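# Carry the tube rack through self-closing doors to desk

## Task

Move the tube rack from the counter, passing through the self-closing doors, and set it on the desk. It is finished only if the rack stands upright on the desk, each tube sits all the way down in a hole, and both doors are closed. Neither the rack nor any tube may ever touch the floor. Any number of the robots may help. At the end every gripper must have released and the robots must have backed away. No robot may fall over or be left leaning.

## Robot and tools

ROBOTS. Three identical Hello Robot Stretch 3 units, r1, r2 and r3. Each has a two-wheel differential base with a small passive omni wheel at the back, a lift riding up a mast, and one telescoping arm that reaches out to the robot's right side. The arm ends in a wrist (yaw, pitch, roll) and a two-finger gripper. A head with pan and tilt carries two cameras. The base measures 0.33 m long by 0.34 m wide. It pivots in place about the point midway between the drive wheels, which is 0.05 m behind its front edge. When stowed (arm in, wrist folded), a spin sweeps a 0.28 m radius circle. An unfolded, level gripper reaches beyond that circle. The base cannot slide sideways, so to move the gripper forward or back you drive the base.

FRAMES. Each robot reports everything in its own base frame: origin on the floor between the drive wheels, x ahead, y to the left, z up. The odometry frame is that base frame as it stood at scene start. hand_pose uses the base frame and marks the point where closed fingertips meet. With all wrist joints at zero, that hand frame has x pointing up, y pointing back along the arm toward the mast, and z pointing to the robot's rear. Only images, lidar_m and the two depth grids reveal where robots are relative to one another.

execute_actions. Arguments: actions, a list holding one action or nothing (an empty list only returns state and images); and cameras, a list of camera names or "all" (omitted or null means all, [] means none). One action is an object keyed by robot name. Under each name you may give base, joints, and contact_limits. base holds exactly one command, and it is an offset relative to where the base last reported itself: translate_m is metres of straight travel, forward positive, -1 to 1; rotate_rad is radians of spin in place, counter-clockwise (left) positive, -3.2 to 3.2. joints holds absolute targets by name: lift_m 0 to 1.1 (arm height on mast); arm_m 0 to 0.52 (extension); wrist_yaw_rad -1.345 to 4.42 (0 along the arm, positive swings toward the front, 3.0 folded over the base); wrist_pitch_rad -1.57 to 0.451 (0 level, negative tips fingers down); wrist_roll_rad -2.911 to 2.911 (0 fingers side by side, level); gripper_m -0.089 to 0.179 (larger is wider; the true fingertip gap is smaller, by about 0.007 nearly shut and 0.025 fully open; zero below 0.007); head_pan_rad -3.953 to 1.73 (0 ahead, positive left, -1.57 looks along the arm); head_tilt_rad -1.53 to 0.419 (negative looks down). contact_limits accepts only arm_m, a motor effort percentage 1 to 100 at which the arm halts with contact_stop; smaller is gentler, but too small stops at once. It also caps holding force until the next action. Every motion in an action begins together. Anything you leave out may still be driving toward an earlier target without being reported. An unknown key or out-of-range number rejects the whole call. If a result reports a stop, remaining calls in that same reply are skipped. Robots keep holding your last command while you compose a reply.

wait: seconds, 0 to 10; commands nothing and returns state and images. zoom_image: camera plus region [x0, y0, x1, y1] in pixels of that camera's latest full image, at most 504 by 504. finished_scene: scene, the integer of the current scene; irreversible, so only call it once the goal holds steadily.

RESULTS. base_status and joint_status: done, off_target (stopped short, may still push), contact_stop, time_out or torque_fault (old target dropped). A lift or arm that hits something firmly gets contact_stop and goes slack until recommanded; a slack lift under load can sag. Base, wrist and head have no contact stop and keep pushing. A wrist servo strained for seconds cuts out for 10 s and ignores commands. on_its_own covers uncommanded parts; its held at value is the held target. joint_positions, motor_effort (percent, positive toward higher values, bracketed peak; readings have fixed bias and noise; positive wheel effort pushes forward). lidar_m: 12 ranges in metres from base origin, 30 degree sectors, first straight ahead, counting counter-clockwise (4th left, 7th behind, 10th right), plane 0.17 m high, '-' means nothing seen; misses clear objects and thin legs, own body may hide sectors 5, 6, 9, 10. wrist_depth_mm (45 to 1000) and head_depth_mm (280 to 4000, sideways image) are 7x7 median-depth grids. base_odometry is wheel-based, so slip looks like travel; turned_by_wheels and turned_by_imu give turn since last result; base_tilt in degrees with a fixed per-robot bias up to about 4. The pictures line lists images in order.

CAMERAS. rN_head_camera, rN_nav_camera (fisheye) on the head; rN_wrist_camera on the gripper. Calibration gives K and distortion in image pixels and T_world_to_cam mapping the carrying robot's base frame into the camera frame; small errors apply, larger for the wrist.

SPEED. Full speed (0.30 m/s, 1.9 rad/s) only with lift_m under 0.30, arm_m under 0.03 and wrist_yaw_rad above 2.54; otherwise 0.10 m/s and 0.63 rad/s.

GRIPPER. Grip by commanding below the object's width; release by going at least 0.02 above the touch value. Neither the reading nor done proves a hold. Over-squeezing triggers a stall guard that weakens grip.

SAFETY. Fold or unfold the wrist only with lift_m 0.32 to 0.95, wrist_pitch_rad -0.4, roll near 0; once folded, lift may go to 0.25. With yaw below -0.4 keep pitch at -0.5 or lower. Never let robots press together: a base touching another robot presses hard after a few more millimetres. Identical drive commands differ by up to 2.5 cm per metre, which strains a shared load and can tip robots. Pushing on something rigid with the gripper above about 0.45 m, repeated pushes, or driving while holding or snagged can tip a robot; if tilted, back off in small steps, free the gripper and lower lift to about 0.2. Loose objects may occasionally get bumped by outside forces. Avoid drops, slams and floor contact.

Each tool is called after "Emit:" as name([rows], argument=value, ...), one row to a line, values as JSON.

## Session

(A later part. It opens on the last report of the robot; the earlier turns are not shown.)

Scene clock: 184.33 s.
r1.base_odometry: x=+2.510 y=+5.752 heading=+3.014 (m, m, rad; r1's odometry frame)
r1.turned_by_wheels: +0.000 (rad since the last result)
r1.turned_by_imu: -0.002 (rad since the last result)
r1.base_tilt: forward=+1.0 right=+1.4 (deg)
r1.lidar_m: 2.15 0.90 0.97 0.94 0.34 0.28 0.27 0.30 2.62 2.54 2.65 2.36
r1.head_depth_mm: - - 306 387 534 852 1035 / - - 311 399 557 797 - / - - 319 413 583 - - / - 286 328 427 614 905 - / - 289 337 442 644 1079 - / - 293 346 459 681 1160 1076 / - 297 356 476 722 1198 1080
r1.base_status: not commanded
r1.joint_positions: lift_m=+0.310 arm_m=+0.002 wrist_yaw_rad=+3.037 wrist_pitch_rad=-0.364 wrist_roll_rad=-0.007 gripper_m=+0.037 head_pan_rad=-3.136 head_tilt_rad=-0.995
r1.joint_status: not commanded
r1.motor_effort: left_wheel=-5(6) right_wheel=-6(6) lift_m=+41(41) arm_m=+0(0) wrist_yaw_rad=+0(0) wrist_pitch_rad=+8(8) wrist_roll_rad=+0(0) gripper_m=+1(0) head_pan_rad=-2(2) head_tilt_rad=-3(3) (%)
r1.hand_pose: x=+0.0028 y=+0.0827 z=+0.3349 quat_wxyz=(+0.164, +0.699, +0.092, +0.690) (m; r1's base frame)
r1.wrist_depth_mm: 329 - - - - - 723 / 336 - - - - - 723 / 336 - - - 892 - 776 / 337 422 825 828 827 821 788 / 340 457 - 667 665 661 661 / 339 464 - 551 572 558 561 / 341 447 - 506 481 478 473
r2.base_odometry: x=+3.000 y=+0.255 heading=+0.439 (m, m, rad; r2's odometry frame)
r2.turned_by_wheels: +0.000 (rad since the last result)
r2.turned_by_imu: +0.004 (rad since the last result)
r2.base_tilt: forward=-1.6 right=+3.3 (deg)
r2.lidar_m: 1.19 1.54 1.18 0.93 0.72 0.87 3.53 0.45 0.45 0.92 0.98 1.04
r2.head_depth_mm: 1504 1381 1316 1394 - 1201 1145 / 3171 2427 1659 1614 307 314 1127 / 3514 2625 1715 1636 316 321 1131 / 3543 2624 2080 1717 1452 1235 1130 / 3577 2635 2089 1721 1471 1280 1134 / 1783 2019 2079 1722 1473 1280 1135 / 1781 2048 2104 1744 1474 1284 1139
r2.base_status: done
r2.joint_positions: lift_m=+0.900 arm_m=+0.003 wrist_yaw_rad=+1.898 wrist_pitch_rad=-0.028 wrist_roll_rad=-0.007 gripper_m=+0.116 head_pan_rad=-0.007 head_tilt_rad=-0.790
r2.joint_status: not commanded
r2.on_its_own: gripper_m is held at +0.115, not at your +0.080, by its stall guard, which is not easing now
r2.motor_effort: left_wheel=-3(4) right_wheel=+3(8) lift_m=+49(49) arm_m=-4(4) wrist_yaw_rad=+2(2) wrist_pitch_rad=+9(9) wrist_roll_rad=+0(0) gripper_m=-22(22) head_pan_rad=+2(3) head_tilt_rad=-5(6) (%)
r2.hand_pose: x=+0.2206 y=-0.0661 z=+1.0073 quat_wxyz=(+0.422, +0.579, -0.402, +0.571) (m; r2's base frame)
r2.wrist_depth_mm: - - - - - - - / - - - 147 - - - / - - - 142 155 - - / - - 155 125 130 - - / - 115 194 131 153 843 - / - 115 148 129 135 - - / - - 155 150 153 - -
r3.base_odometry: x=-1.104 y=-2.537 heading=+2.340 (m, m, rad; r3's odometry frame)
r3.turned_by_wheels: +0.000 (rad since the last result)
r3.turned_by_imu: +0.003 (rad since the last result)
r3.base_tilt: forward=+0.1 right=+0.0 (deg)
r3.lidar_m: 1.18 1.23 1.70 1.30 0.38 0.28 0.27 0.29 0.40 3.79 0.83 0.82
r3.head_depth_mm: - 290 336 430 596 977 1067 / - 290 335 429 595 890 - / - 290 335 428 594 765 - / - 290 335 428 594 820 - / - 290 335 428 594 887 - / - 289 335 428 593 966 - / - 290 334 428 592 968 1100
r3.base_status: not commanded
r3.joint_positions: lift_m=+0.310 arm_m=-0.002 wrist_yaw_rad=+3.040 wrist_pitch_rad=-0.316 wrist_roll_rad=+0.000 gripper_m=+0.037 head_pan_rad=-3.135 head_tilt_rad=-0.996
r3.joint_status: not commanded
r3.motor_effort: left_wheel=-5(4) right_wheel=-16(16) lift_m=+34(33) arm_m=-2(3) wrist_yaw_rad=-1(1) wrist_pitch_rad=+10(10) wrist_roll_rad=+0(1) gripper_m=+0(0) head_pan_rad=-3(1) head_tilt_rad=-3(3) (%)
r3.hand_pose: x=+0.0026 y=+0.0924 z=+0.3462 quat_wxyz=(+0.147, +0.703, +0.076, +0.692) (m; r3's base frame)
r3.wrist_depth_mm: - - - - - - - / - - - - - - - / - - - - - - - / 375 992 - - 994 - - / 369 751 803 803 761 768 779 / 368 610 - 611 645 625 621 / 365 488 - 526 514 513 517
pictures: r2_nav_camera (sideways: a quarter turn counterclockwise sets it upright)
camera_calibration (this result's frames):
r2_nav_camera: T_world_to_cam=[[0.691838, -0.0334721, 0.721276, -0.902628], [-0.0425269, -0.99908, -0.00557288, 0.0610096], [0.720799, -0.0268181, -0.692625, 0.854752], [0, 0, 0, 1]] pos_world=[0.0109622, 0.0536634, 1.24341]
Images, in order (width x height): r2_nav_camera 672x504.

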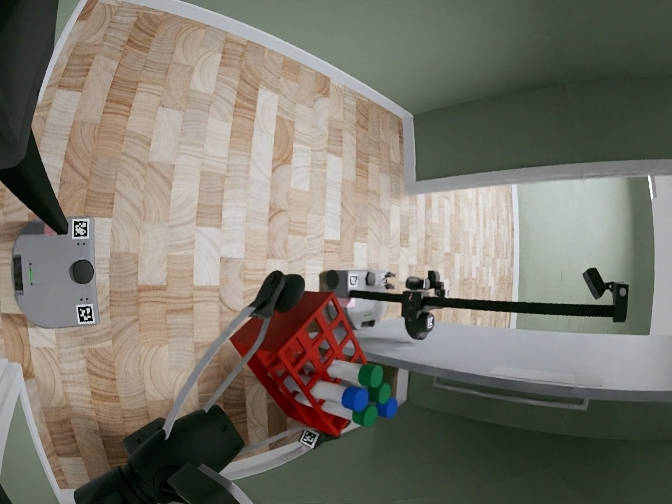

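Emit:
execute_actions([
  {"r2":{"base":{"rotate_rad":0.36}}},
], cameras=[])

Emit:
execute_actions([
  {"r2":{"base":{"translate_m":0.9}},"r1":{"base":{"translate_m":1.0}}},
], cameras=[])

Emit:
execute_actions([
  {"r2":{"base":{"rotate_rad":-0.58}},"r1":{"base":{"translate_m":0.3}}},
], cameras=["r2_nav_camera","r1_nav_camera"])

Scene clock: 187.37 s.
r1.base_odometry: x=+2.510 y=+5.752 heading=+3.014 (m, m, rad; r1's odometry frame)
r1.turned_by_wheels: +0.000 (rad since the last result)
r1.turned_by_imu: -0.001 (rad since the last result)
r1.base_tilt: forward=+0.9 right=+1.3 (deg)
r1.lidar_m: 2.15 0.90 0.91 0.93 0.34 0.28 0.27 0.30 2.61 2.54 2.65 2.36
r1.head_depth_mm: - - 307 387 533 851 1035 / - - 311 399 557 799 - / - - 319 412 584 - - / - 286 328 427 613 903 - / - 289 337 442 645 1082 - / - 293 346 459 679 1163 1078 / - 297 356 476 721 1196 1078
r1.base_status: not commanded
r1.joint_positions: lift_m=+0.310 arm_m=+0.002 wrist_yaw_rad=+3.037 wrist_pitch_rad=-0.364 wrist_roll_rad=-0.007 gripper_m=+0.037 head_pan_rad=-3.136 head_tilt_rad=-0.995
r1.joint_status: not commanded
r1.motor_effort: left_wheel=-5(5) right_wheel=-6(6) lift_m=+41(41) arm_m=+0(1) wrist_yaw_rad=+0(0) wrist_pitch_rad=+8(8) wrist_roll_rad=+0(0) gripper_m=+1(0) head_pan_rad=-2(2) head_tilt_rad=-3(4) (%)
r1.hand_pose: x=+0.0028 y=+0.0827 z=+0.3349 quat_wxyz=(+0.164, +0.699, +0.092, +0.690) (m; r1's base frame)
r1.wrist_depth_mm: 330 - - - - - 725 / 338 - - - - - 710 / 337 - - - 888 - 780 / 338 434 831 828 828 826 777 / 338 457 - 662 662 661 658 / 338 465 - 552 575 555 558 / 342 440 - 511 472 476 481
r2.base_odometry: x=+3.000 y=+0.255 heading=+0.799 (m, m, rad; r2's odometry frame)
r2.turned_by_wheels: +0.360 (rad since the last result)
r2.turned_by_imu: +0.364 (rad since the last result)
r2.base_tilt: forward=-1.6 right=+3.2 (deg)
r2.lidar_m: 1.81 1.24 1.16 0.65 0.70 1.04 0.53 0.45 0.91 0.94 1.21 1.05
r2.head_depth_mm: 3456 2582 2067 1753 - 1201 1144 / 1866 2434 2076 1750 307 316 1129 / 1834 2091 2066 1714 316 321 1129 / 1925 2207 2064 1724 1451 1230 1129 / 1903 2128 2067 1720 1468 1279 1135 / 1646 1804 1947 1727 1467 1281 1137 / 1447 1559 1716 1729 1475 1284 1139
r2.base_status: done
r2.joint_positions: lift_m=+0.900 arm_m=+0.003 wrist_yaw_rad=+1.898 wrist_pitch_rad=-0.028 wrist_roll_rad=-0.007 gripper_m=+0.116 head_pan_rad=-0.007 head_tilt_rad=-0.790
r2.joint_status: not commanded
r2.on_its_own: gripper_m is held at +0.115, not at your +0.080, by its stall guard, which is not easing now
r2.motor_effort: left_wheel=-3(7) right_wheel=+3(8) lift_m=+49(49) arm_m=-4(4) wrist_yaw_rad=+2(1) wrist_pitch_rad=+9(9) wrist_roll_rad=+0(0) gripper_m=-21(22) head_pan_rad=+2(3) head_tilt_rad=-5(5) (%)
r2.hand_pose: x=+0.2206 y=-0.0661 z=+1.0073 quat_wxyz=(+0.422, +0.579, -0.402, +0.571) (m; r2's base frame)
r2.wrist_depth_mm: 960 - - - - - - / 962 - - 147 - - - / 987 - - 126 155 - - / - - 156 126 130 - - / - 115 194 130 153 - - / 994 116 148 130 135 - - / - - 155 150 154 - 860
r3.base_odometry: x=-1.104 y=-2.537 heading=+2.340 (m, m, rad; r3's odometry frame)
r3.turned_by_wheels: +0.000 (rad since the last result)
r3.turned_by_imu: +0.001 (rad since the last result)
r3.base_tilt: forward=+0.1 right=+0.0 (deg)
r3.lidar_m: 1.18 1.23 1.70 1.30 0.38 0.28 0.27 0.29 0.40 3.80 0.83 0.83
r3.head_depth_mm: - 290 336 429 595 975 1066 / - 290 336 429 594 890 - / - 290 335 429 595 762 - / - 290 335 428 594 822 - / - 289 335 428 593 890 - / - 290 335 428 593 968 - / - 290 335 428 593 966 1094
r3.base_status: not commanded
r3.joint_positions: lift_m=+0.310 arm_m=-0.002 wrist_yaw_rad=+3.040 wrist_pitch_rad=-0.316 wrist_roll_rad=+0.000 gripper_m=+0.037 head_pan_rad=-3.135 head_tilt_rad=-0.996
r3.joint_status: not commanded
r3.motor_effort: left_wheel=-4(4) right_wheel=-16(16) lift_m=+34(34) arm_m=-2(3) wrist_yaw_rad=-1(1) wrist_pitch_rad=+10(10) wrist_roll_rad=+0(0) gripper_m=+0(0) head_pan_rad=-2(1) head_tilt_rad=-3(3) (%)
r3.hand_pose: x=+0.0026 y=+0.0924 z=+0.3462 quat_wxyz=(+0.147, +0.703, +0.076, +0.692) (m; r3's base frame)
r3.wrist_depth_mm: - - - - - - - / - - - - - - - / - - - - - - - / 375 - - - - - - / 371 756 819 816 758 763 772 / 362 611 - 605 644 614 621 / 363 493 - 524 515 514 518
pictures: none
No camera images: the call's "cameras" was empty. Leave "cameras" out to get every camera's image.

Scene clock: 198.63 s.
r1.base_odometry: x=+1.519 y=+5.880 heading=+3.014 (m, m, rad; r1's odometry frame)
r1.turned_by_wheels: +0.000 (rad since the last result)
r1.turned_by_imu: -0.007 (rad since the last result)
r1.base_tilt: forward=+0.9 right=+1.3 (deg)
r1.lidar_m: 1.29 0.81 0.60 0.58 0.60 0.80 2.42 2.96 2.64 2.56 1.80 1.34
r1.head_depth_mm: 1828 1805 1697 1528 1335 1191 1032 / 2603 2136 1784 1533 1334 1229 - / 2678 2147 1777 1534 1340 - - / 2530 2139 1786 1533 1340 1236 - / 2505 2151 1795 1529 1349 1216 - / 2531 2176 1806 1537 1342 1199 1076 / 2535 2164 1805 1546 1348 1198 1077
r1.base_status: done
r1.joint_positions: lift_m=+0.310 arm_m=+0.002 wrist_yaw_rad=+3.037 wrist_pitch_rad=-0.364 wrist_roll_rad=-0.007 gripper_m=+0.037 head_pan_rad=-3.136 head_tilt_rad=-0.995
r1.joint_status: not commanded
r1.motor_effort: left_wheel=-1(7) right_wheel=-1(2) lift_m=+41(41) arm_m=+0(1) wrist_yaw_rad=+0(0) wrist_pitch_rad=+8(8) wrist_roll_rad=+0(0) gripper_m=+0(0) head_pan_rad=-2(1) head_tilt_rad=-4(3) (%)
r1.hand_pose: x=+0.0028 y=+0.0827 z=+0.3349 quat_wxyz=(+0.164, +0.699, +0.092, +0.690) (m; r1's base frame)
r1.wrist_depth_mm: 496 - 539 568 584 603 610 / 519 - 576 606 626 641 680 / 562 - 641 649 680 697 740 / 610 637 688 689 738 753 773 / 649 650 - 658 655 659 654 / 552 566 - 557 572 551 556 / 477 495 - 506 479 481 479
r2.base_odometry: x=+3.628 y=+0.899 heading=+0.799 (m, m, rad; r2's odometry frame)
r2.turned_by_wheels: +0.000 (rad since the last result)
r2.turned_by_imu: +0.004 (rad since the last result)
r2.base_tilt: forward=-1.6 right=+3.2 (deg)
r2.lidar_m: 1.11 0.83 0.78 0.79 1.03 1.12 1.24 1.39 1.31 0.59 0.59 1.13
r2.head_depth_mm: 945 1133 1995 1790 - 1198 1141 / 987 1120 1309 1510 307 316 1130 / 1037 1184 1381 1620 316 321 1133 / 1089 1255 1483 1671 1455 1234 1129 / 1151 1317 1527 1673 1472 1276 1134 / 1087 1194 1319 1483 1469 1279 1136 / 953 1038 1136 1255 1381 1285 1138
r2.base_status: done
r2.joint_positions: lift_m=+0.900 arm_m=+0.003 wrist_yaw_rad=+1.898 wrist_pitch_rad=-0.028 wrist_roll_rad=-0.007 gripper_m=+0.116 head_pan_rad=-0.007 head_tilt_rad=-0.790
r2.joint_status: not commanded
r2.on_its_own: gripper_m is held at +0.115, not at your +0.080, by its stall guard, which is not easing now
r2.motor_effort: left_wheel=-3(4) right_wheel=+2(9) lift_m=+49(49) arm_m=-4(4) wrist_yaw_rad=+2(2) wrist_pitch_rad=+9(9) wrist_roll_rad=+0(0) gripper_m=-21(22) head_pan_rad=+3(3) head_tilt_rad=-5(5) (%)
r2.hand_pose: x=+0.2206 y=-0.0661 z=+1.0073 quat_wxyz=(+0.422, +0.579, -0.402, +0.571) (m; r2's base frame)
r2.wrist_depth_mm: 653 757 925 - - 904 - / 667 768 970 147 - 961 - / 676 796 986 142 156 - - / 701 789 155 125 130 - - / 708 116 194 131 153 - - / 704 115 148 130 136 - - / 746 808 155 150 153 - -
r3.base_odometry: x=-1.104 y=-2.537 heading=+2.340 (m, m, rad; r3's odometry frame)
r3.turned_by_wheels: +0.000 (rad since the last result)
r3.turned_by_imu: +0.003 (rad since the last result)
r3.base_tilt: forward=+0.1 right=+0.0 (deg)
r3.lidar_m: 1.18 1.23 0.63 1.67 0.38 0.28 0.27 0.29 0.40 3.79 0.83 0.83
r3.head_depth_mm: - 290 336 429 596 978 1070 / - 290 335 430 595 888 - / - 290 335 429 595 763 - / - 290 335 428 593 821 - / - 290 335 428 593 887 - / - 290 334 428 593 970 - / - 290 334 428 592 966 1104
r3.base_status: not commanded
r3.joint_positions: lift_m=+0.310 arm_m=-0.002 wrist_yaw_rad=+3.040 wrist_pitch_rad=-0.316 wrist_roll_rad=+0.000 gripper_m=+0.037 head_pan_rad=-3.135 head_tilt_rad=-0.996
r3.joint_status: not commanded
r3.motor_effort: left_wheel=-4(5) right_wheel=-16(16) lift_m=+34(35) arm_m=-2(2) wrist_yaw_rad=-1(1) wrist_pitch_rad=+10(10) wrist_roll_rad=+0(0) gripper_m=+0(1) head_pan_rad=-3(2) head_tilt_rad=-3(3) (%)
r3.hand_pose: x=+0.0026 y=+0.0924 z=+0.3462 quat_wxyz=(+0.147, +0.703, +0.076, +0.692) (m; r3's base frame)
r3.wrist_depth_mm: - - - - - - - / - - - - - - - / - - - - - - - / 376 - - 984 689 722 - / 371 743 817 799 661 729 785 / 363 602 - 609 634 616 612 / 366 487 - 531 515 517 517
pictures: none
No camera images: the call's "cameras" was empty. Leave "cameras" out to get every camera's image.

Scene clock: 202.90 s.
r1.base_odometry: x=+1.221 y=+5.918 heading=+3.014 (m, m, rad; r1's odometry frame)
r1.turned_by_wheels: +0.000 (rad since the last result)
r1.turned_by_imu: -0.002 (rad since the last result)
r1.base_tilt: forward=+0.9 right=+1.3 (deg)
r1.lidar_m: 0.99 0.80 0.59 0.57 0.60 0.81 2.39 3.28 2.65 2.56 1.39 1.03
r1.head_depth_mm: 1809 1790 1709 1524 1334 1184 1036 / 2588 2157 1786 1529 1340 1222 - / 2705 2129 1789 1531 1342 - - / 2645 2153 1795 1541 1339 1227 - / 2639 2158 1800 1547 1345 1213 - / 2691 2157 1813 1540 1348 1198 1076 / 2634 2173 1803 1553 1355 1199 1079
r1.base_status: done
r1.joint_positions: lift_m=+0.310 arm_m=+0.002 wrist_yaw_rad=+3.037 wrist_pitch_rad=-0.364 wrist_roll_rad=-0.007 gripper_m=+0.037 head_pan_rad=-3.136 head_tilt_rad=-0.995
r1.joint_status: not commanded
r1.motor_effort: left_wheel=-1(4) right_wheel=-1(2) lift_m=+41(41) arm_m=+0(0) wrist_yaw_rad=+0(1) wrist_pitch_rad=+8(8) wrist_roll_rad=+0(0) gripper_m=-1(0) head_pan_rad=-2(2) head_tilt_rad=-3(3) (%)
r1.hand_pose: x=+0.0028 y=+0.0827 z=+0.3349 quat_wxyz=(+0.164, +0.699, +0.092, +0.690) (m; r1's base frame)
r1.wrist_depth_mm: 515 - 539 556 570 594 616 / 548 - 584 597 627 634 658 / 587 - 638 650 674 705 730 / 630 650 684 689 722 753 770 / 654 652 - 659 665 651 669 / 553 551 - 556 573 557 558 / 477 489 - 507 477 480 477
r2.base_odometry: x=+3.628 y=+0.899 heading=+0.219 (m, m, rad; r2's odometry frame)
r2.turned_by_wheels: -0.580 (rad since the last result)
r2.turned_by_imu: -0.587 (rad since the last result)
r2.base_tilt: forward=-1.6 right=+3.2 (deg)
r2.lidar_m: 4.31 1.11 0.85 0.78 0.79 0.98 1.12 1.21 1.40 1.30 0.70 0.59
r2.head_depth_mm: 3461 2595 2058 1741 - 1068 1144 / 3531 2618 2074 1743 306 316 1127 / 3524 2627 2069 1720 316 321 1129 / 3559 2627 2082 1709 1449 1230 1134 / 3558 2652 2081 1726 1466 1277 1134 / 3618 2644 1380 1571 1471 1282 1136 / 961 1069 1254 1511 1479 1282 1140
r2.base_status: done
r2.joint_positions: lift_m=+0.900 arm_m=+0.003 wrist_yaw_rad=+1.898 wrist_pitch_rad=-0.028 wrist_roll_rad=-0.007 gripper_m=+0.116 head_pan_rad=-0.007 head_tilt_rad=-0.790
r2.joint_status: not commanded
r2.on_its_own: gripper_m is held at +0.115, not at your +0.080, by its stall guard, which is not easing now
r2.motor_effort: left_wheel=+2(6) right_wheel=-4(8) lift_m=+49(49) arm_m=-4(4) wrist_yaw_rad=+2(2) wrist_pitch_rad=+9(9) wrist_roll_rad=+0(0) gripper_m=-22(22) head_pan_rad=+3(3) head_tilt_rad=-5(5) (%)
r2.hand_pose: x=+0.2206 y=-0.0661 z=+1.0073 quat_wxyz=(+0.422, +0.579, -0.402, +0.571) (m; r2's base frame)
r2.wrist_depth_mm: 909 - - - - - 934 / 964 - - 148 - - 879 / 947 - - 142 155 - 862 / 955 - 156 125 129 - 835 / 980 115 194 131 153 - 808 / 940 115 148 129 135 - 815 / - - 155 150 153 - 760
r3.base_odometry: x=-1.104 y=-2.537 heading=+2.340 (m, m, rad; r3's odometry frame)
r3.turned_by_wheels: +0.000 (rad since the last result)
r3.turned_by_imu: +0.001 (rad since the last result)
r3.base_tilt: forward=+0.1 right=+0.0 (deg)
r3.lidar_m: 1.18 0.78 0.62 1.67 0.38 0.28 0.28 0.29 0.40 3.79 0.83 0.83
r3.head_depth_mm: - 290 335 429 598 977 1065 / - 290 335 429 595 890 - / - 290 336 428 596 765 - / - 290 335 429 595 821 - / - 290 336 429 594 889 - / - 290 335 428 593 968 - / - 289 335 427 592 963 1102
r3.base_status: not commanded
r3.joint_positions: lift_m=+0.310 arm_m=-0.002 wrist_yaw_rad=+3.040 wrist_pitch_rad=-0.316 wrist_roll_rad=+0.000 gripper_m=+0.037 head_pan_rad=-3.135 head_tilt_rad=-0.996
r3.joint_status: not commanded
r3.motor_effort: left_wheel=-5(5) right_wheel=-16(16) lift_m=+35(34) arm_m=-2(2) wrist_yaw_rad=-1(1) wrist_pitch_rad=+10(10) wrist_roll_rad=+0(0) gripper_m=+0(0) head_pan_rad=-3(3) head_tilt_rad=-3(3) (%)
r3.hand_pose: x=+0.0026 y=+0.0924 z=+0.3462 quat_wxyz=(+0.147, +0.703, +0.076, +0.692) (m; r3's base frame)
r3.wrist_depth_mm: - - - - - - - / - - - - - - - / - - - - - - - / 376 988 967 997 691 666 - / 374 744 798 814 717 702 788 / 366 601 - 602 634 611 622 / 362 494 - 528 510 515 513
pictures: r1_nav_camera (sideways: a quarter turn counterclockwise sets it upright), r2_nav_camera (sideways: a quarter turn counterclockwise sets it upright)
camera_calibration (this result's frames):
r1_nav_camera: T_world_to_cam=[[-0.810401, -0.0672186, 0.582007, -0.712569], [-0.0859909, 0.996285, -0.00467054, 0.0601665], [-0.579531, -0.0538323, -0.81317, 1.0156], [0, 0, 0, 1]] pos_world=[0.0162798, -0.0531686, 1.24086]
r2_nav_camera: T_world_to_cam=[[0.691861, -0.0334724, 0.721254, -0.902599], [-0.0425272, -0.99908, -0.00557173, 0.0610081], [0.720777, -0.0268181, -0.692648, 0.854782], [0, 0, 0, 1]] pos_world=[0.0109603, 0.0536634, 1.24341]
Images, in order (width x height): r1_nav_camera 672x504, r2_nav_camera 672x504.

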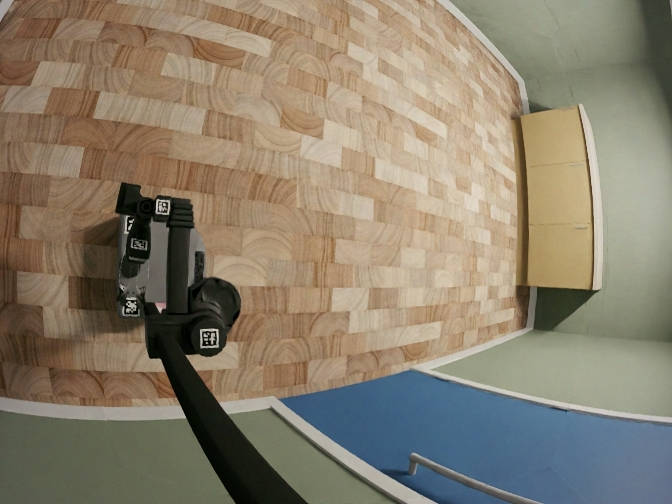

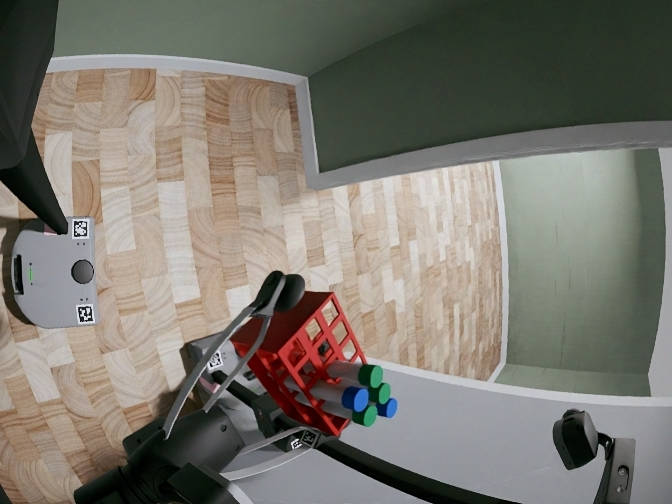

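Emit:
execute_actions([
  {"r2":{"base":{"translate_m":0.8}}},
], cameras=["r2_nav_camera"])

Emit:
execute_actions([
  {"r2":{"base":{"translate_m":1.0}}},
], cameras=[])

Emit:
execute_actions([
  {"r2":{"base":{"translate_m":0.7},"joints":{"head_pan_rad":1.2,"head_tilt_rad":-0.6}},"r3":{"base":{"translate_m":0.85}}},
], cameras=["r2_nav_camera","r2_head_camera","r3_nav_camera"])

Scene clock: 212.60 s.
r1.base_odometry: x=+1.221 y=+5.918 heading=+3.014 (m, m, rad; r1's odometry frame)
r1.turned_by_wheels: +0.000 (rad since the last result)
r1.turned_by_imu: -0.002 (rad since the last result)
r1.base_tilt: forward=+1.0 right=+1.3 (deg)
r1.lidar_m: 1.00 0.80 0.59 0.57 0.60 0.81 2.39 3.27 2.64 2.56 1.39 1.03
r1.head_depth_mm: 1805 1790 1697 1527 1343 1186 1040 / 2583 2139 1791 1526 1342 1223 - / 2708 2142 1785 1529 1343 - - / 2649 2156 1795 1531 1340 1234 - / 2643 2143 1792 1537 1346 1218 - / 2629 2155 1795 1547 1354 1195 1075 / 2657 2160 1803 1553 1351 1195 1074
r1.base_status: not commanded
r1.joint_positions: lift_m=+0.310 arm_m=+0.002 wrist_yaw_rad=+3.037 wrist_pitch_rad=-0.364 wrist_roll_rad=-0.007 gripper_m=+0.037 head_pan_rad=-3.136 head_tilt_rad=-0.995
r1.joint_status: not commanded
r1.motor_effort: left_wheel=+0(1) right_wheel=-1(1) lift_m=+41(41) arm_m=+0(0) wrist_yaw_rad=+0(0) wrist_pitch_rad=+8(8) wrist_roll_rad=+0(0) gripper_m=+0(0) head_pan_rad=-2(2) head_tilt_rad=-3(3) (%)
r1.hand_pose: x=+0.0028 y=+0.0827 z=+0.3349 quat_wxyz=(+0.164, +0.699, +0.092, +0.690) (m; r1's base frame)
r1.wrist_depth_mm: 521 - 538 550 582 595 605 / 544 - 583 603 619 631 668 / 591 - 630 654 684 689 728 / 634 649 682 701 714 763 772 / 655 664 - 659 654 656 668 / 547 561 - 557 578 553 559 / 472 488 - 506 484 479 480
r2.base_odometry: x=+4.409 y=+1.073 heading=+0.219 (m, m, rad; r2's odometry frame)
r2.turned_by_wheels: +0.000 (rad since the last result)
r2.turned_by_imu: +0.004 (rad since the last result)
r2.base_tilt: forward=-1.6 right=+3.3 (deg)
r2.lidar_m: 3.54 0.48 0.43 0.82 0.90 1.12 1.92 1.99 0.36 0.57 0.57 2.81
r2.head_depth_mm: 3191 2599 2044 1788 - 1206 1141 / 3184 2615 2066 1753 306 316 1127 / 3209 2618 2075 1715 316 321 1129 / 3151 2638 2079 1706 1449 1236 1132 / 3153 2639 2080 1725 1465 1280 1136 / 3116 2638 2091 1728 1470 1282 1135 / 3135 2680 2098 1731 1476 1281 1032
r2.base_status: done
r2.joint_positions: lift_m=+0.900 arm_m=+0.003 wrist_yaw_rad=+1.898 wrist_pitch_rad=-0.028 wrist_roll_rad=-0.007 gripper_m=+0.116 head_pan_rad=-0.007 head_tilt_rad=-0.790
r2.joint_status: not commanded
r2.on_its_own: gripper_m is held at +0.115, not at your +0.080, by its stall guard, which is not easing now
r2.motor_effort: left_wheel=+1(6) right_wheel=-3(3) lift_m=+49(49) arm_m=-4(4) wrist_yaw_rad=+1(1) wrist_pitch_rad=+9(9) wrist_roll_rad=+0(0) gripper_m=-21(22) head_pan_rad=+3(4) head_tilt_rad=-5(5) (%)
r2.hand_pose: x=+0.2206 y=-0.0661 z=+1.0073 quat_wxyz=(+0.422, +0.579, -0.402, +0.571) (m; r2's base frame)
r2.wrist_depth_mm: - - - - - - - / - - - 148 - - - / 441 - - 142 155 - - / 449 - 155 125 129 - - / 433 116 193 130 153 - - / 411 115 148 129 136 - - / 467 - 155 151 153 - -
r3.base_odometry: x=-1.104 y=-2.537 heading=+2.340 (m, m, rad; r3's odometry frame)
r3.turned_by_wheels: +0.000 (rad since the last result)
r3.turned_by_imu: +0.003 (rad since the last result)
r3.base_tilt: forward=+0.1 right=+0.0 (deg)
r3.lidar_m: 1.18 1.23 1.70 1.66 0.39 0.28 0.28 0.29 0.40 3.81 0.36 0.36
r3.head_depth_mm: - 291 336 430 597 973 1062 / - 290 336 429 597 889 - / - 290 335 429 595 763 - / - 290 335 429 594 821 - / - 290 335 429 594 887 - / - 290 335 429 594 969 - / - 289 335 428 594 965 1098
r3.base_status: not commanded
r3.joint_positions: lift_m=+0.310 arm_m=-0.002 wrist_yaw_rad=+3.040 wrist_pitch_rad=-0.316 wrist_roll_rad=+0.000 gripper_m=+0.037 head_pan_rad=-3.135 head_tilt_rad=-0.996
r3.joint_status: not commanded
r3.motor_effort: left_wheel=-4(4) right_wheel=-16(16) lift_m=+34(35) arm_m=-2(1) wrist_yaw_rad=-1(1) wrist_pitch_rad=+10(10) wrist_roll_rad=+1(0) gripper_m=+0(0) head_pan_rad=-2(3) head_tilt_rad=-3(3) (%)
r3.hand_pose: x=+0.0026 y=+0.0924 z=+0.3462 quat_wxyz=(+0.147, +0.703, +0.076, +0.692) (m; r3's base frame)
r3.wrist_depth_mm: - - - - - - - / - - - - - - - / - - - - - - - / 374 - 997 - - - - / 371 749 788 806 778 774 774 / 364 607 - 605 634 634 610 / 361 495 - 527 514 513 519
pictures: r2_nav_camera (sideways: a quarter turn counterclockwise sets it upright)
camera_calibration (this result's frames):
r2_nav_camera: T_world_to_cam=[[0.69187, -0.0334724, 0.721246, -0.902588], [-0.0425272, -0.99908, -0.0055713, 0.0610075], [0.720768, -0.0268179, -0.692657, 0.854794], [0, 0, 0, 1]] pos_world=[0.0109596, 0.0536634, 1.24341]
Images, in order (width x height): r2_nav_camera 672x504.

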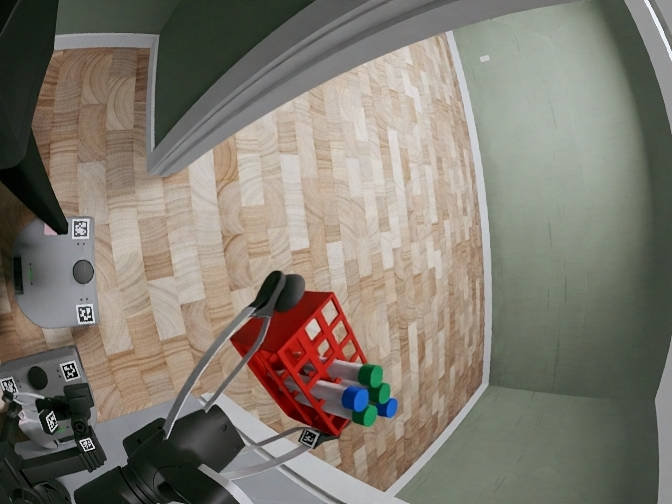

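Scene clock: 223.57 s.
r1.base_odometry: x=+1.221 y=+5.918 heading=+3.014 (m, m, rad; r1's odometry frame)
r1.turned_by_wheels: +0.000 (rad since the last result)
r1.turned_by_imu: -0.002 (rad since the last result)
r1.base_tilt: forward=+0.9 right=+1.4 (deg)
r1.lidar_m: 1.00 0.80 0.59 0.57 0.60 0.81 2.39 3.28 2.65 2.56 1.40 1.03
r1.head_depth_mm: 1800 1783 1697 1533 1332 1187 1037 / 2586 2149 1779 1532 1342 1226 - / 2688 2140 1791 1529 1347 - - / 2643 2152 1792 1538 1345 1233 - / 2649 2153 1795 1541 1346 1208 - / 2640 2177 1801 1544 1348 1193 1079 / 2660 2166 1808 1548 1348 1197 1074
r1.base_status: not commanded
r1.joint_positions: lift_m=+0.310 arm_m=+0.002 wrist_yaw_rad=+3.037 wrist_pitch_rad=-0.364 wrist_roll_rad=-0.007 gripper_m=+0.037 head_pan_rad=-3.136 head_tilt_rad=-0.995
r1.joint_status: not commanded
r1.motor_effort: left_wheel=-1(2) right_wheel=-1(1) lift_m=+41(41) arm_m=+0(0) wrist_yaw_rad=+0(1) wrist_pitch_rad=+8(8) wrist_roll_rad=+0(0) gripper_m=+0(0) head_pan_rad=-2(2) head_tilt_rad=-3(3) (%)
r1.hand_pose: x=+0.0028 y=+0.0827 z=+0.3349 quat_wxyz=(+0.164, +0.699, +0.092, +0.690) (m; r1's base frame)
r1.wrist_depth_mm: 514 - 534 555 576 596 618 / 545 - 584 594 621 644 666 / 589 - 629 641 673 699 727 / 626 656 675 688 726 747 772 / 658 671 - 673 665 667 656 / 560 553 - 561 576 558 566 / 473 496 - 502 476 478 482
r2.base_odometry: x=+5.385 y=+1.290 heading=+0.219 (m, m, rad; r2's odometry frame)
r2.turned_by_wheels: +0.000 (rad since the last result)
r2.turned_by_imu: +0.004 (rad since the last result)
r2.base_tilt: forward=-1.6 right=+3.2 (deg)
r2.lidar_m: 2.57 2.61 2.63 2.20 0.92 0.70 1.23 0.77 0.73 1.48 2.12 2.64
r2.head_depth_mm: 2381 2584 2044 1785 - 1206 1144 / 2362 2548 2078 1749 306 316 1129 / 2348 2538 2070 1720 316 321 1129 / 2307 2520 2080 1713 1448 1232 1133 / 2294 2524 2091 1723 1469 1280 1133 / 2277 2493 2098 1725 1470 1282 1134 / 2241 2472 2087 1733 1474 1282 1138
r2.base_status: done
r2.joint_positions: lift_m=+0.900 arm_m=+0.003 wrist_yaw_rad=+1.898 wrist_pitch_rad=-0.028 wrist_roll_rad=-0.007 gripper_m=+0.116 head_pan_rad=-0.007 head_tilt_rad=-0.790
r2.joint_status: not commanded
r2.on_its_own: gripper_m is held at +0.115, not at your +0.080, by its stall guard, which is not easing now
r2.motor_effort: left_wheel=+1(5) right_wheel=-2(2) lift_m=+49(49) arm_m=-4(4) wrist_yaw_rad=+2(2) wrist_pitch_rad=+9(9) wrist_roll_rad=+0(0) gripper_m=-22(21) head_pan_rad=+3(2) head_tilt_rad=-5(5) (%)
r2.hand_pose: x=+0.2206 y=-0.0661 z=+1.0073 quat_wxyz=(+0.422, +0.579, -0.402, +0.571) (m; r2's base frame)
r2.wrist_depth_mm: - - - - - - - / - - - 148 - - - / - - - 143 155 - - / - - 154 125 130 - - / - 116 193 130 153 - - / - 115 148 129 136 - - / - - 155 150 153 - -
r3.base_odometry: x=-1.104 y=-2.537 heading=+2.340 (m, m, rad; r3's odometry frame)
r3.turned_by_wheels: +0.000 (rad since the last result)
r3.turned_by_imu: +0.003 (rad since the last result)
r3.base_tilt: forward=+0.1 right=+0.0 (deg)
r3.lidar_m: 1.18 1.23 1.71 1.66 0.38 0.28 0.27 0.29 0.40 1.22 0.83 0.83
r3.head_depth_mm: - 290 335 430 596 974 1069 / - 290 335 429 596 890 - / - 290 335 428 596 766 - / - 290 335 428 595 822 - / - 290 335 428 594 884 - / - 290 335 428 594 967 - / - 289 335 428 593 965 1099
r3.base_status: not commanded
r3.joint_positions: lift_m=+0.310 arm_m=-0.002 wrist_yaw_rad=+3.040 wrist_pitch_rad=-0.316 wrist_roll_rad=+0.000 gripper_m=+0.037 head_pan_rad=-3.135 head_tilt_rad=-0.996
r3.joint_status: not commanded
r3.motor_effort: left_wheel=-4(5) right_wheel=-16(17) lift_m=+33(34) arm_m=-2(2) wrist_yaw_rad=-1(1) wrist_pitch_rad=+10(10) wrist_roll_rad=+0(0) gripper_m=+0(0) head_pan_rad=-2(2) head_tilt_rad=-3(3) (%)
r3.hand_pose: x=+0.0026 y=+0.0924 z=+0.3462 quat_wxyz=(+0.147, +0.703, +0.076, +0.692) (m; r3's base frame)
r3.wrist_depth_mm: - - - - - - - / - - - - - - - / - - - - - - - / 375 989 991 987 - - - / 371 757 794 796 761 779 766 / 365 605 - 613 638 616 609 / 361 496 - 529 509 515 513
pictures: none
No camera images: the call's "cameras" was empty. Leave "cameras" out to get every camera's image.

Scene clock: 233.33 s.
r1.base_odometry: x=+1.221 y=+5.918 heading=+3.014 (m, m, rad; r1's odometry frame)
r1.turned_by_wheels: +0.000 (rad since the last result)
r1.turned_by_imu: -0.002 (rad since the last result)
r1.base_tilt: forward=+0.9 right=+1.4 (deg)
r1.lidar_m: 1.00 0.80 0.59 0.57 0.60 0.81 2.39 3.25 2.64 2.56 1.39 1.03
r1.head_depth_mm: 1814 1788 1684 1534 1334 1188 1035 / 2570 2139 1782 1528 1339 1228 - / 2680 2149 1792 1535 1340 - - / 2649 2139 1786 1536 1339 1232 - / 2634 2161 1796 1539 1349 1215 - / 2677 2154 1803 1530 1348 1196 1075 / 2656 2164 1810 1540 1346 1203 1079
r1.base_status: not commanded
r1.joint_positions: lift_m=+0.310 arm_m=+0.002 wrist_yaw_rad=+3.037 wrist_pitch_rad=-0.364 wrist_roll_rad=-0.007 gripper_m=+0.037 head_pan_rad=-3.136 head_tilt_rad=-0.995
r1.joint_status: not commanded
r1.motor_effort: left_wheel=-2(1) right_wheel=-1(1) lift_m=+41(41) arm_m=+0(0) wrist_yaw_rad=+0(0) wrist_pitch_rad=+8(8) wrist_roll_rad=+0(0) gripper_m=+0(0) head_pan_rad=-1(2) head_tilt_rad=-3(3) (%)
r1.hand_pose: x=+0.0028 y=+0.0827 z=+0.3349 quat_wxyz=(+0.164, +0.699, +0.092, +0.690) (m; r1's base frame)
r1.wrist_depth_mm: 521 - 538 559 573 594 614 / 549 - 574 598 613 642 659 / 579 - 633 648 675 705 736 / 639 640 669 708 716 747 769 / 660 665 - 651 666 663 671 / 553 552 - 554 574 556 559 / 480 494 - 507 480 475 481
r2.base_odometry: x=+6.069 y=+1.442 heading=+0.219 (m, m, rad; r2's odometry frame)
r2.turned_by_wheels: +0.000 (rad since the last result)
r2.turned_by_imu: +0.003 (rad since the last result)
r2.base_tilt: forward=-1.6 right=+3.3 (deg)
r2.lidar_m: 1.88 1.90 2.39 2.41 2.04 1.35 1.38 1.30 1.59 2.01 2.03 2.04
r2.head_depth_mm: 2318 2482 2571 2099 1675 1397 1200 / 2644 2856 2794 2090 1676 1398 1199 / 2756 3082 2806 2103 1682 1402 1200 / 2631 2944 2792 2104 1678 1400 1201 / 2512 2419 2685 2117 1691 1406 1205 / 2383 2412 2803 2125 1685 1411 1208 / 2300 2231 2705 2122 1691 1409 1213
r2.base_status: done
r2.joint_positions: lift_m=+0.900 arm_m=+0.003 wrist_yaw_rad=+1.898 wrist_pitch_rad=-0.028 wrist_roll_rad=-0.007 gripper_m=+0.116 head_pan_rad=+1.193 head_tilt_rad=-0.606
r2.joint_status: all done
r2.on_its_own: gripper_m is held at +0.115, not at your +0.080, by its stall guard, which is not easing now
r2.motor_effort: left_wheel=+0(5) right_wheel=-2(3) lift_m=+49(49) arm_m=-4(4) wrist_yaw_rad=+2(1) wrist_pitch_rad=+9(9) wrist_roll_rad=+0(0) gripper_m=-22(21) head_pan_rad=+3(39) head_tilt_rad=+3(19) (%)
r2.hand_pose: x=+0.2206 y=-0.0661 z=+1.0073 quat_wxyz=(+0.422, +0.579, -0.402, +0.571) (m; r2's base frame)
r2.wrist_depth_mm: - - - - - - - / - - - 147 - - - / - - - 142 156 - - / - - 156 125 130 - - / - 116 194 130 153 - - / - 115 148 130 136 - - / - - 155 150 152 - -
r3.base_odometry: x=-1.696 y=-1.927 heading=+2.340 (m, m, rad; r3's odometry frame)
r3.turned_by_wheels: +0.000 (rad since the last result)
r3.turned_by_imu: +0.000 (rad since the last result)
r3.base_tilt: forward=+0.1 right=+0.0 (deg)
r3.lidar_m: 0.33 0.35 0.48 1.36 1.78 1.81 1.75 0.67 0.52 0.59 0.47 0.35
r3.head_depth_mm: 1654 1905 1758 1524 1358 1218 1067 / 1652 1914 1745 1530 1358 1234 - / 1654 1899 1742 1524 1349 1269 - / 1648 1896 1740 1520 1349 1248 - / 1651 1896 1739 1504 1344 1236 - / 1655 1907 1728 1520 1355 1216 - / 1640 1839 1704 1514 1347 1209 1104
r3.base_status: done
r3.joint_positions: lift_m=+0.310 arm_m=-0.002 wrist_yaw_rad=+3.040 wrist_pitch_rad=-0.316 wrist_roll_rad=+0.000 gripper_m=+0.037 head_pan_rad=-3.135 head_tilt_rad=-0.996
r3.joint_status: not commanded
r3.motor_effort: left_wheel=+0(2) right_wheel=-1(13) lift_m=+34(34) arm_m=-3(2) wrist_yaw_rad=-1(1) wrist_pitch_rad=+10(11) wrist_roll_rad=+0(0) gripper_m=+0(0) head_pan_rad=-3(2) head_tilt_rad=-3(3) (%)
r3.hand_pose: x=+0.0026 y=+0.0924 z=+0.3462 quat_wxyz=(+0.147, +0.703, +0.076, +0.692) (m; r3's base frame)
r3.wrist_depth_mm: - - - - 803 484 346 / - - - - 831 492 350 / - - - - 832 495 352 / 994 - - - 822 508 356 / 750 757 797 798 726 510 360 / 611 612 - 621 641 503 361 / 505 515 - 537 516 481 366
pictures: r2_head_camera (sideways: a quarter turn clockwise sets it upright), r2_nav_camera (sideways: a quarter turn counterclockwise sets it upright), r3_nav_camera (sideways: a quarter turn counterclockwise sets it upright)
camera_calibration (this result's frames):
r2_head_camera: T_world_to_cam=[[-0.206075, -0.563811, -0.799781, 1.06018], [-0.937456, 0.348083, -0.0038341, 0.0118145], [0.280552, 0.74897, -0.600279, 0.733601], [0, 0, 0, 1]] pos_world=[0.0237387, 0.0441822, 1.28832]
r2_nav_camera: T_world_to_cam=[[0.229083, 0.499138, 0.835693, -1.04895], [0.916249, -0.400429, -0.0119997, 0.0635302], [0.328646, 0.768452, -0.549066, 0.670395], [0, 0, 0, 1]] pos_world=[-0.0382357, 0.0338428, 1.24545]
r3_nav_camera: T_world_to_cam=[[-0.867524, 0.0345538, 0.496194, -0.590917], [0.00448432, 0.998087, -0.0616642, 0.132937], [-0.497376, -0.0512701, -0.866019, 1.08253], [0, 0, 0, 1]] pos_world=[0.0251947, -0.0567629, 1.2389]
Images, in order (width x height): r2_head_camera 896x504, r2_nav_camera 672x504, r3_nav_camera 672x504.

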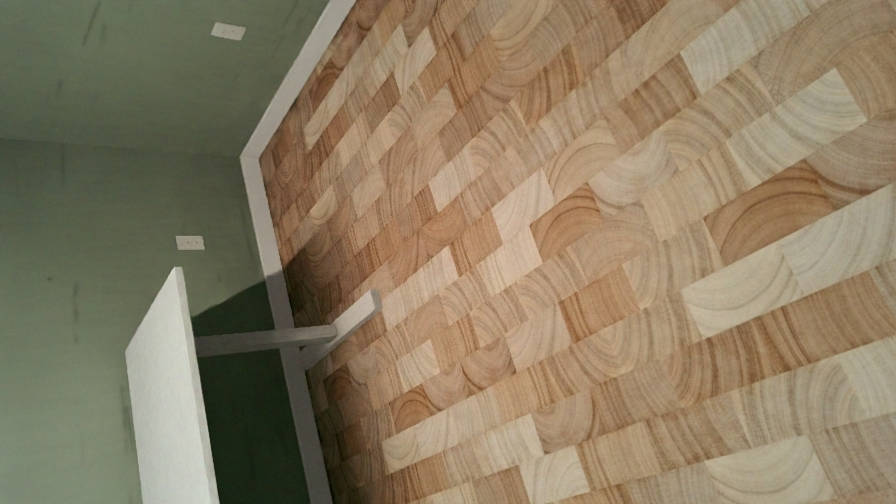

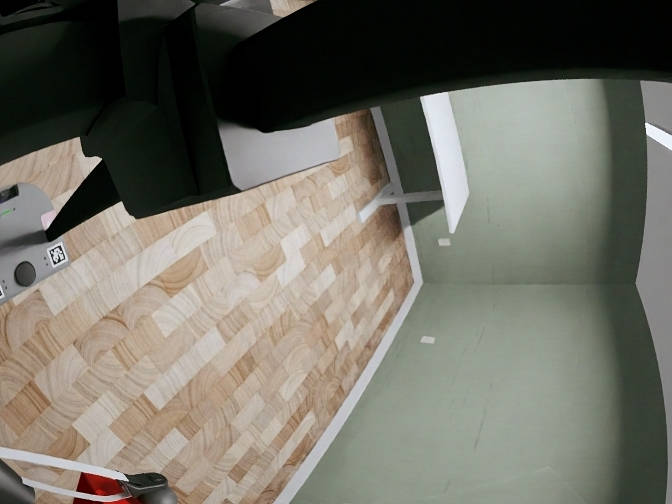

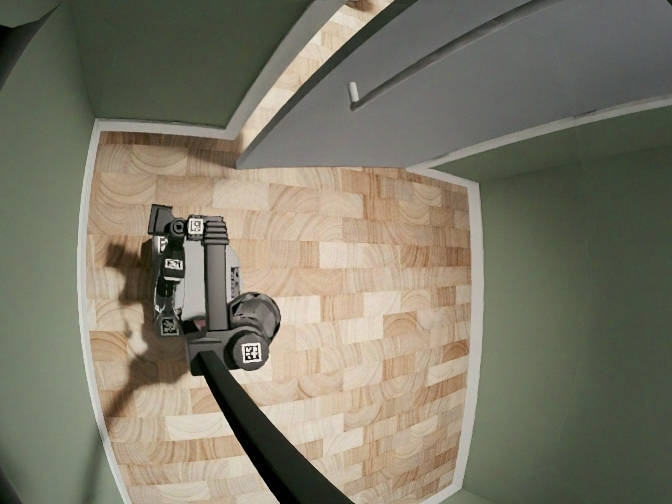

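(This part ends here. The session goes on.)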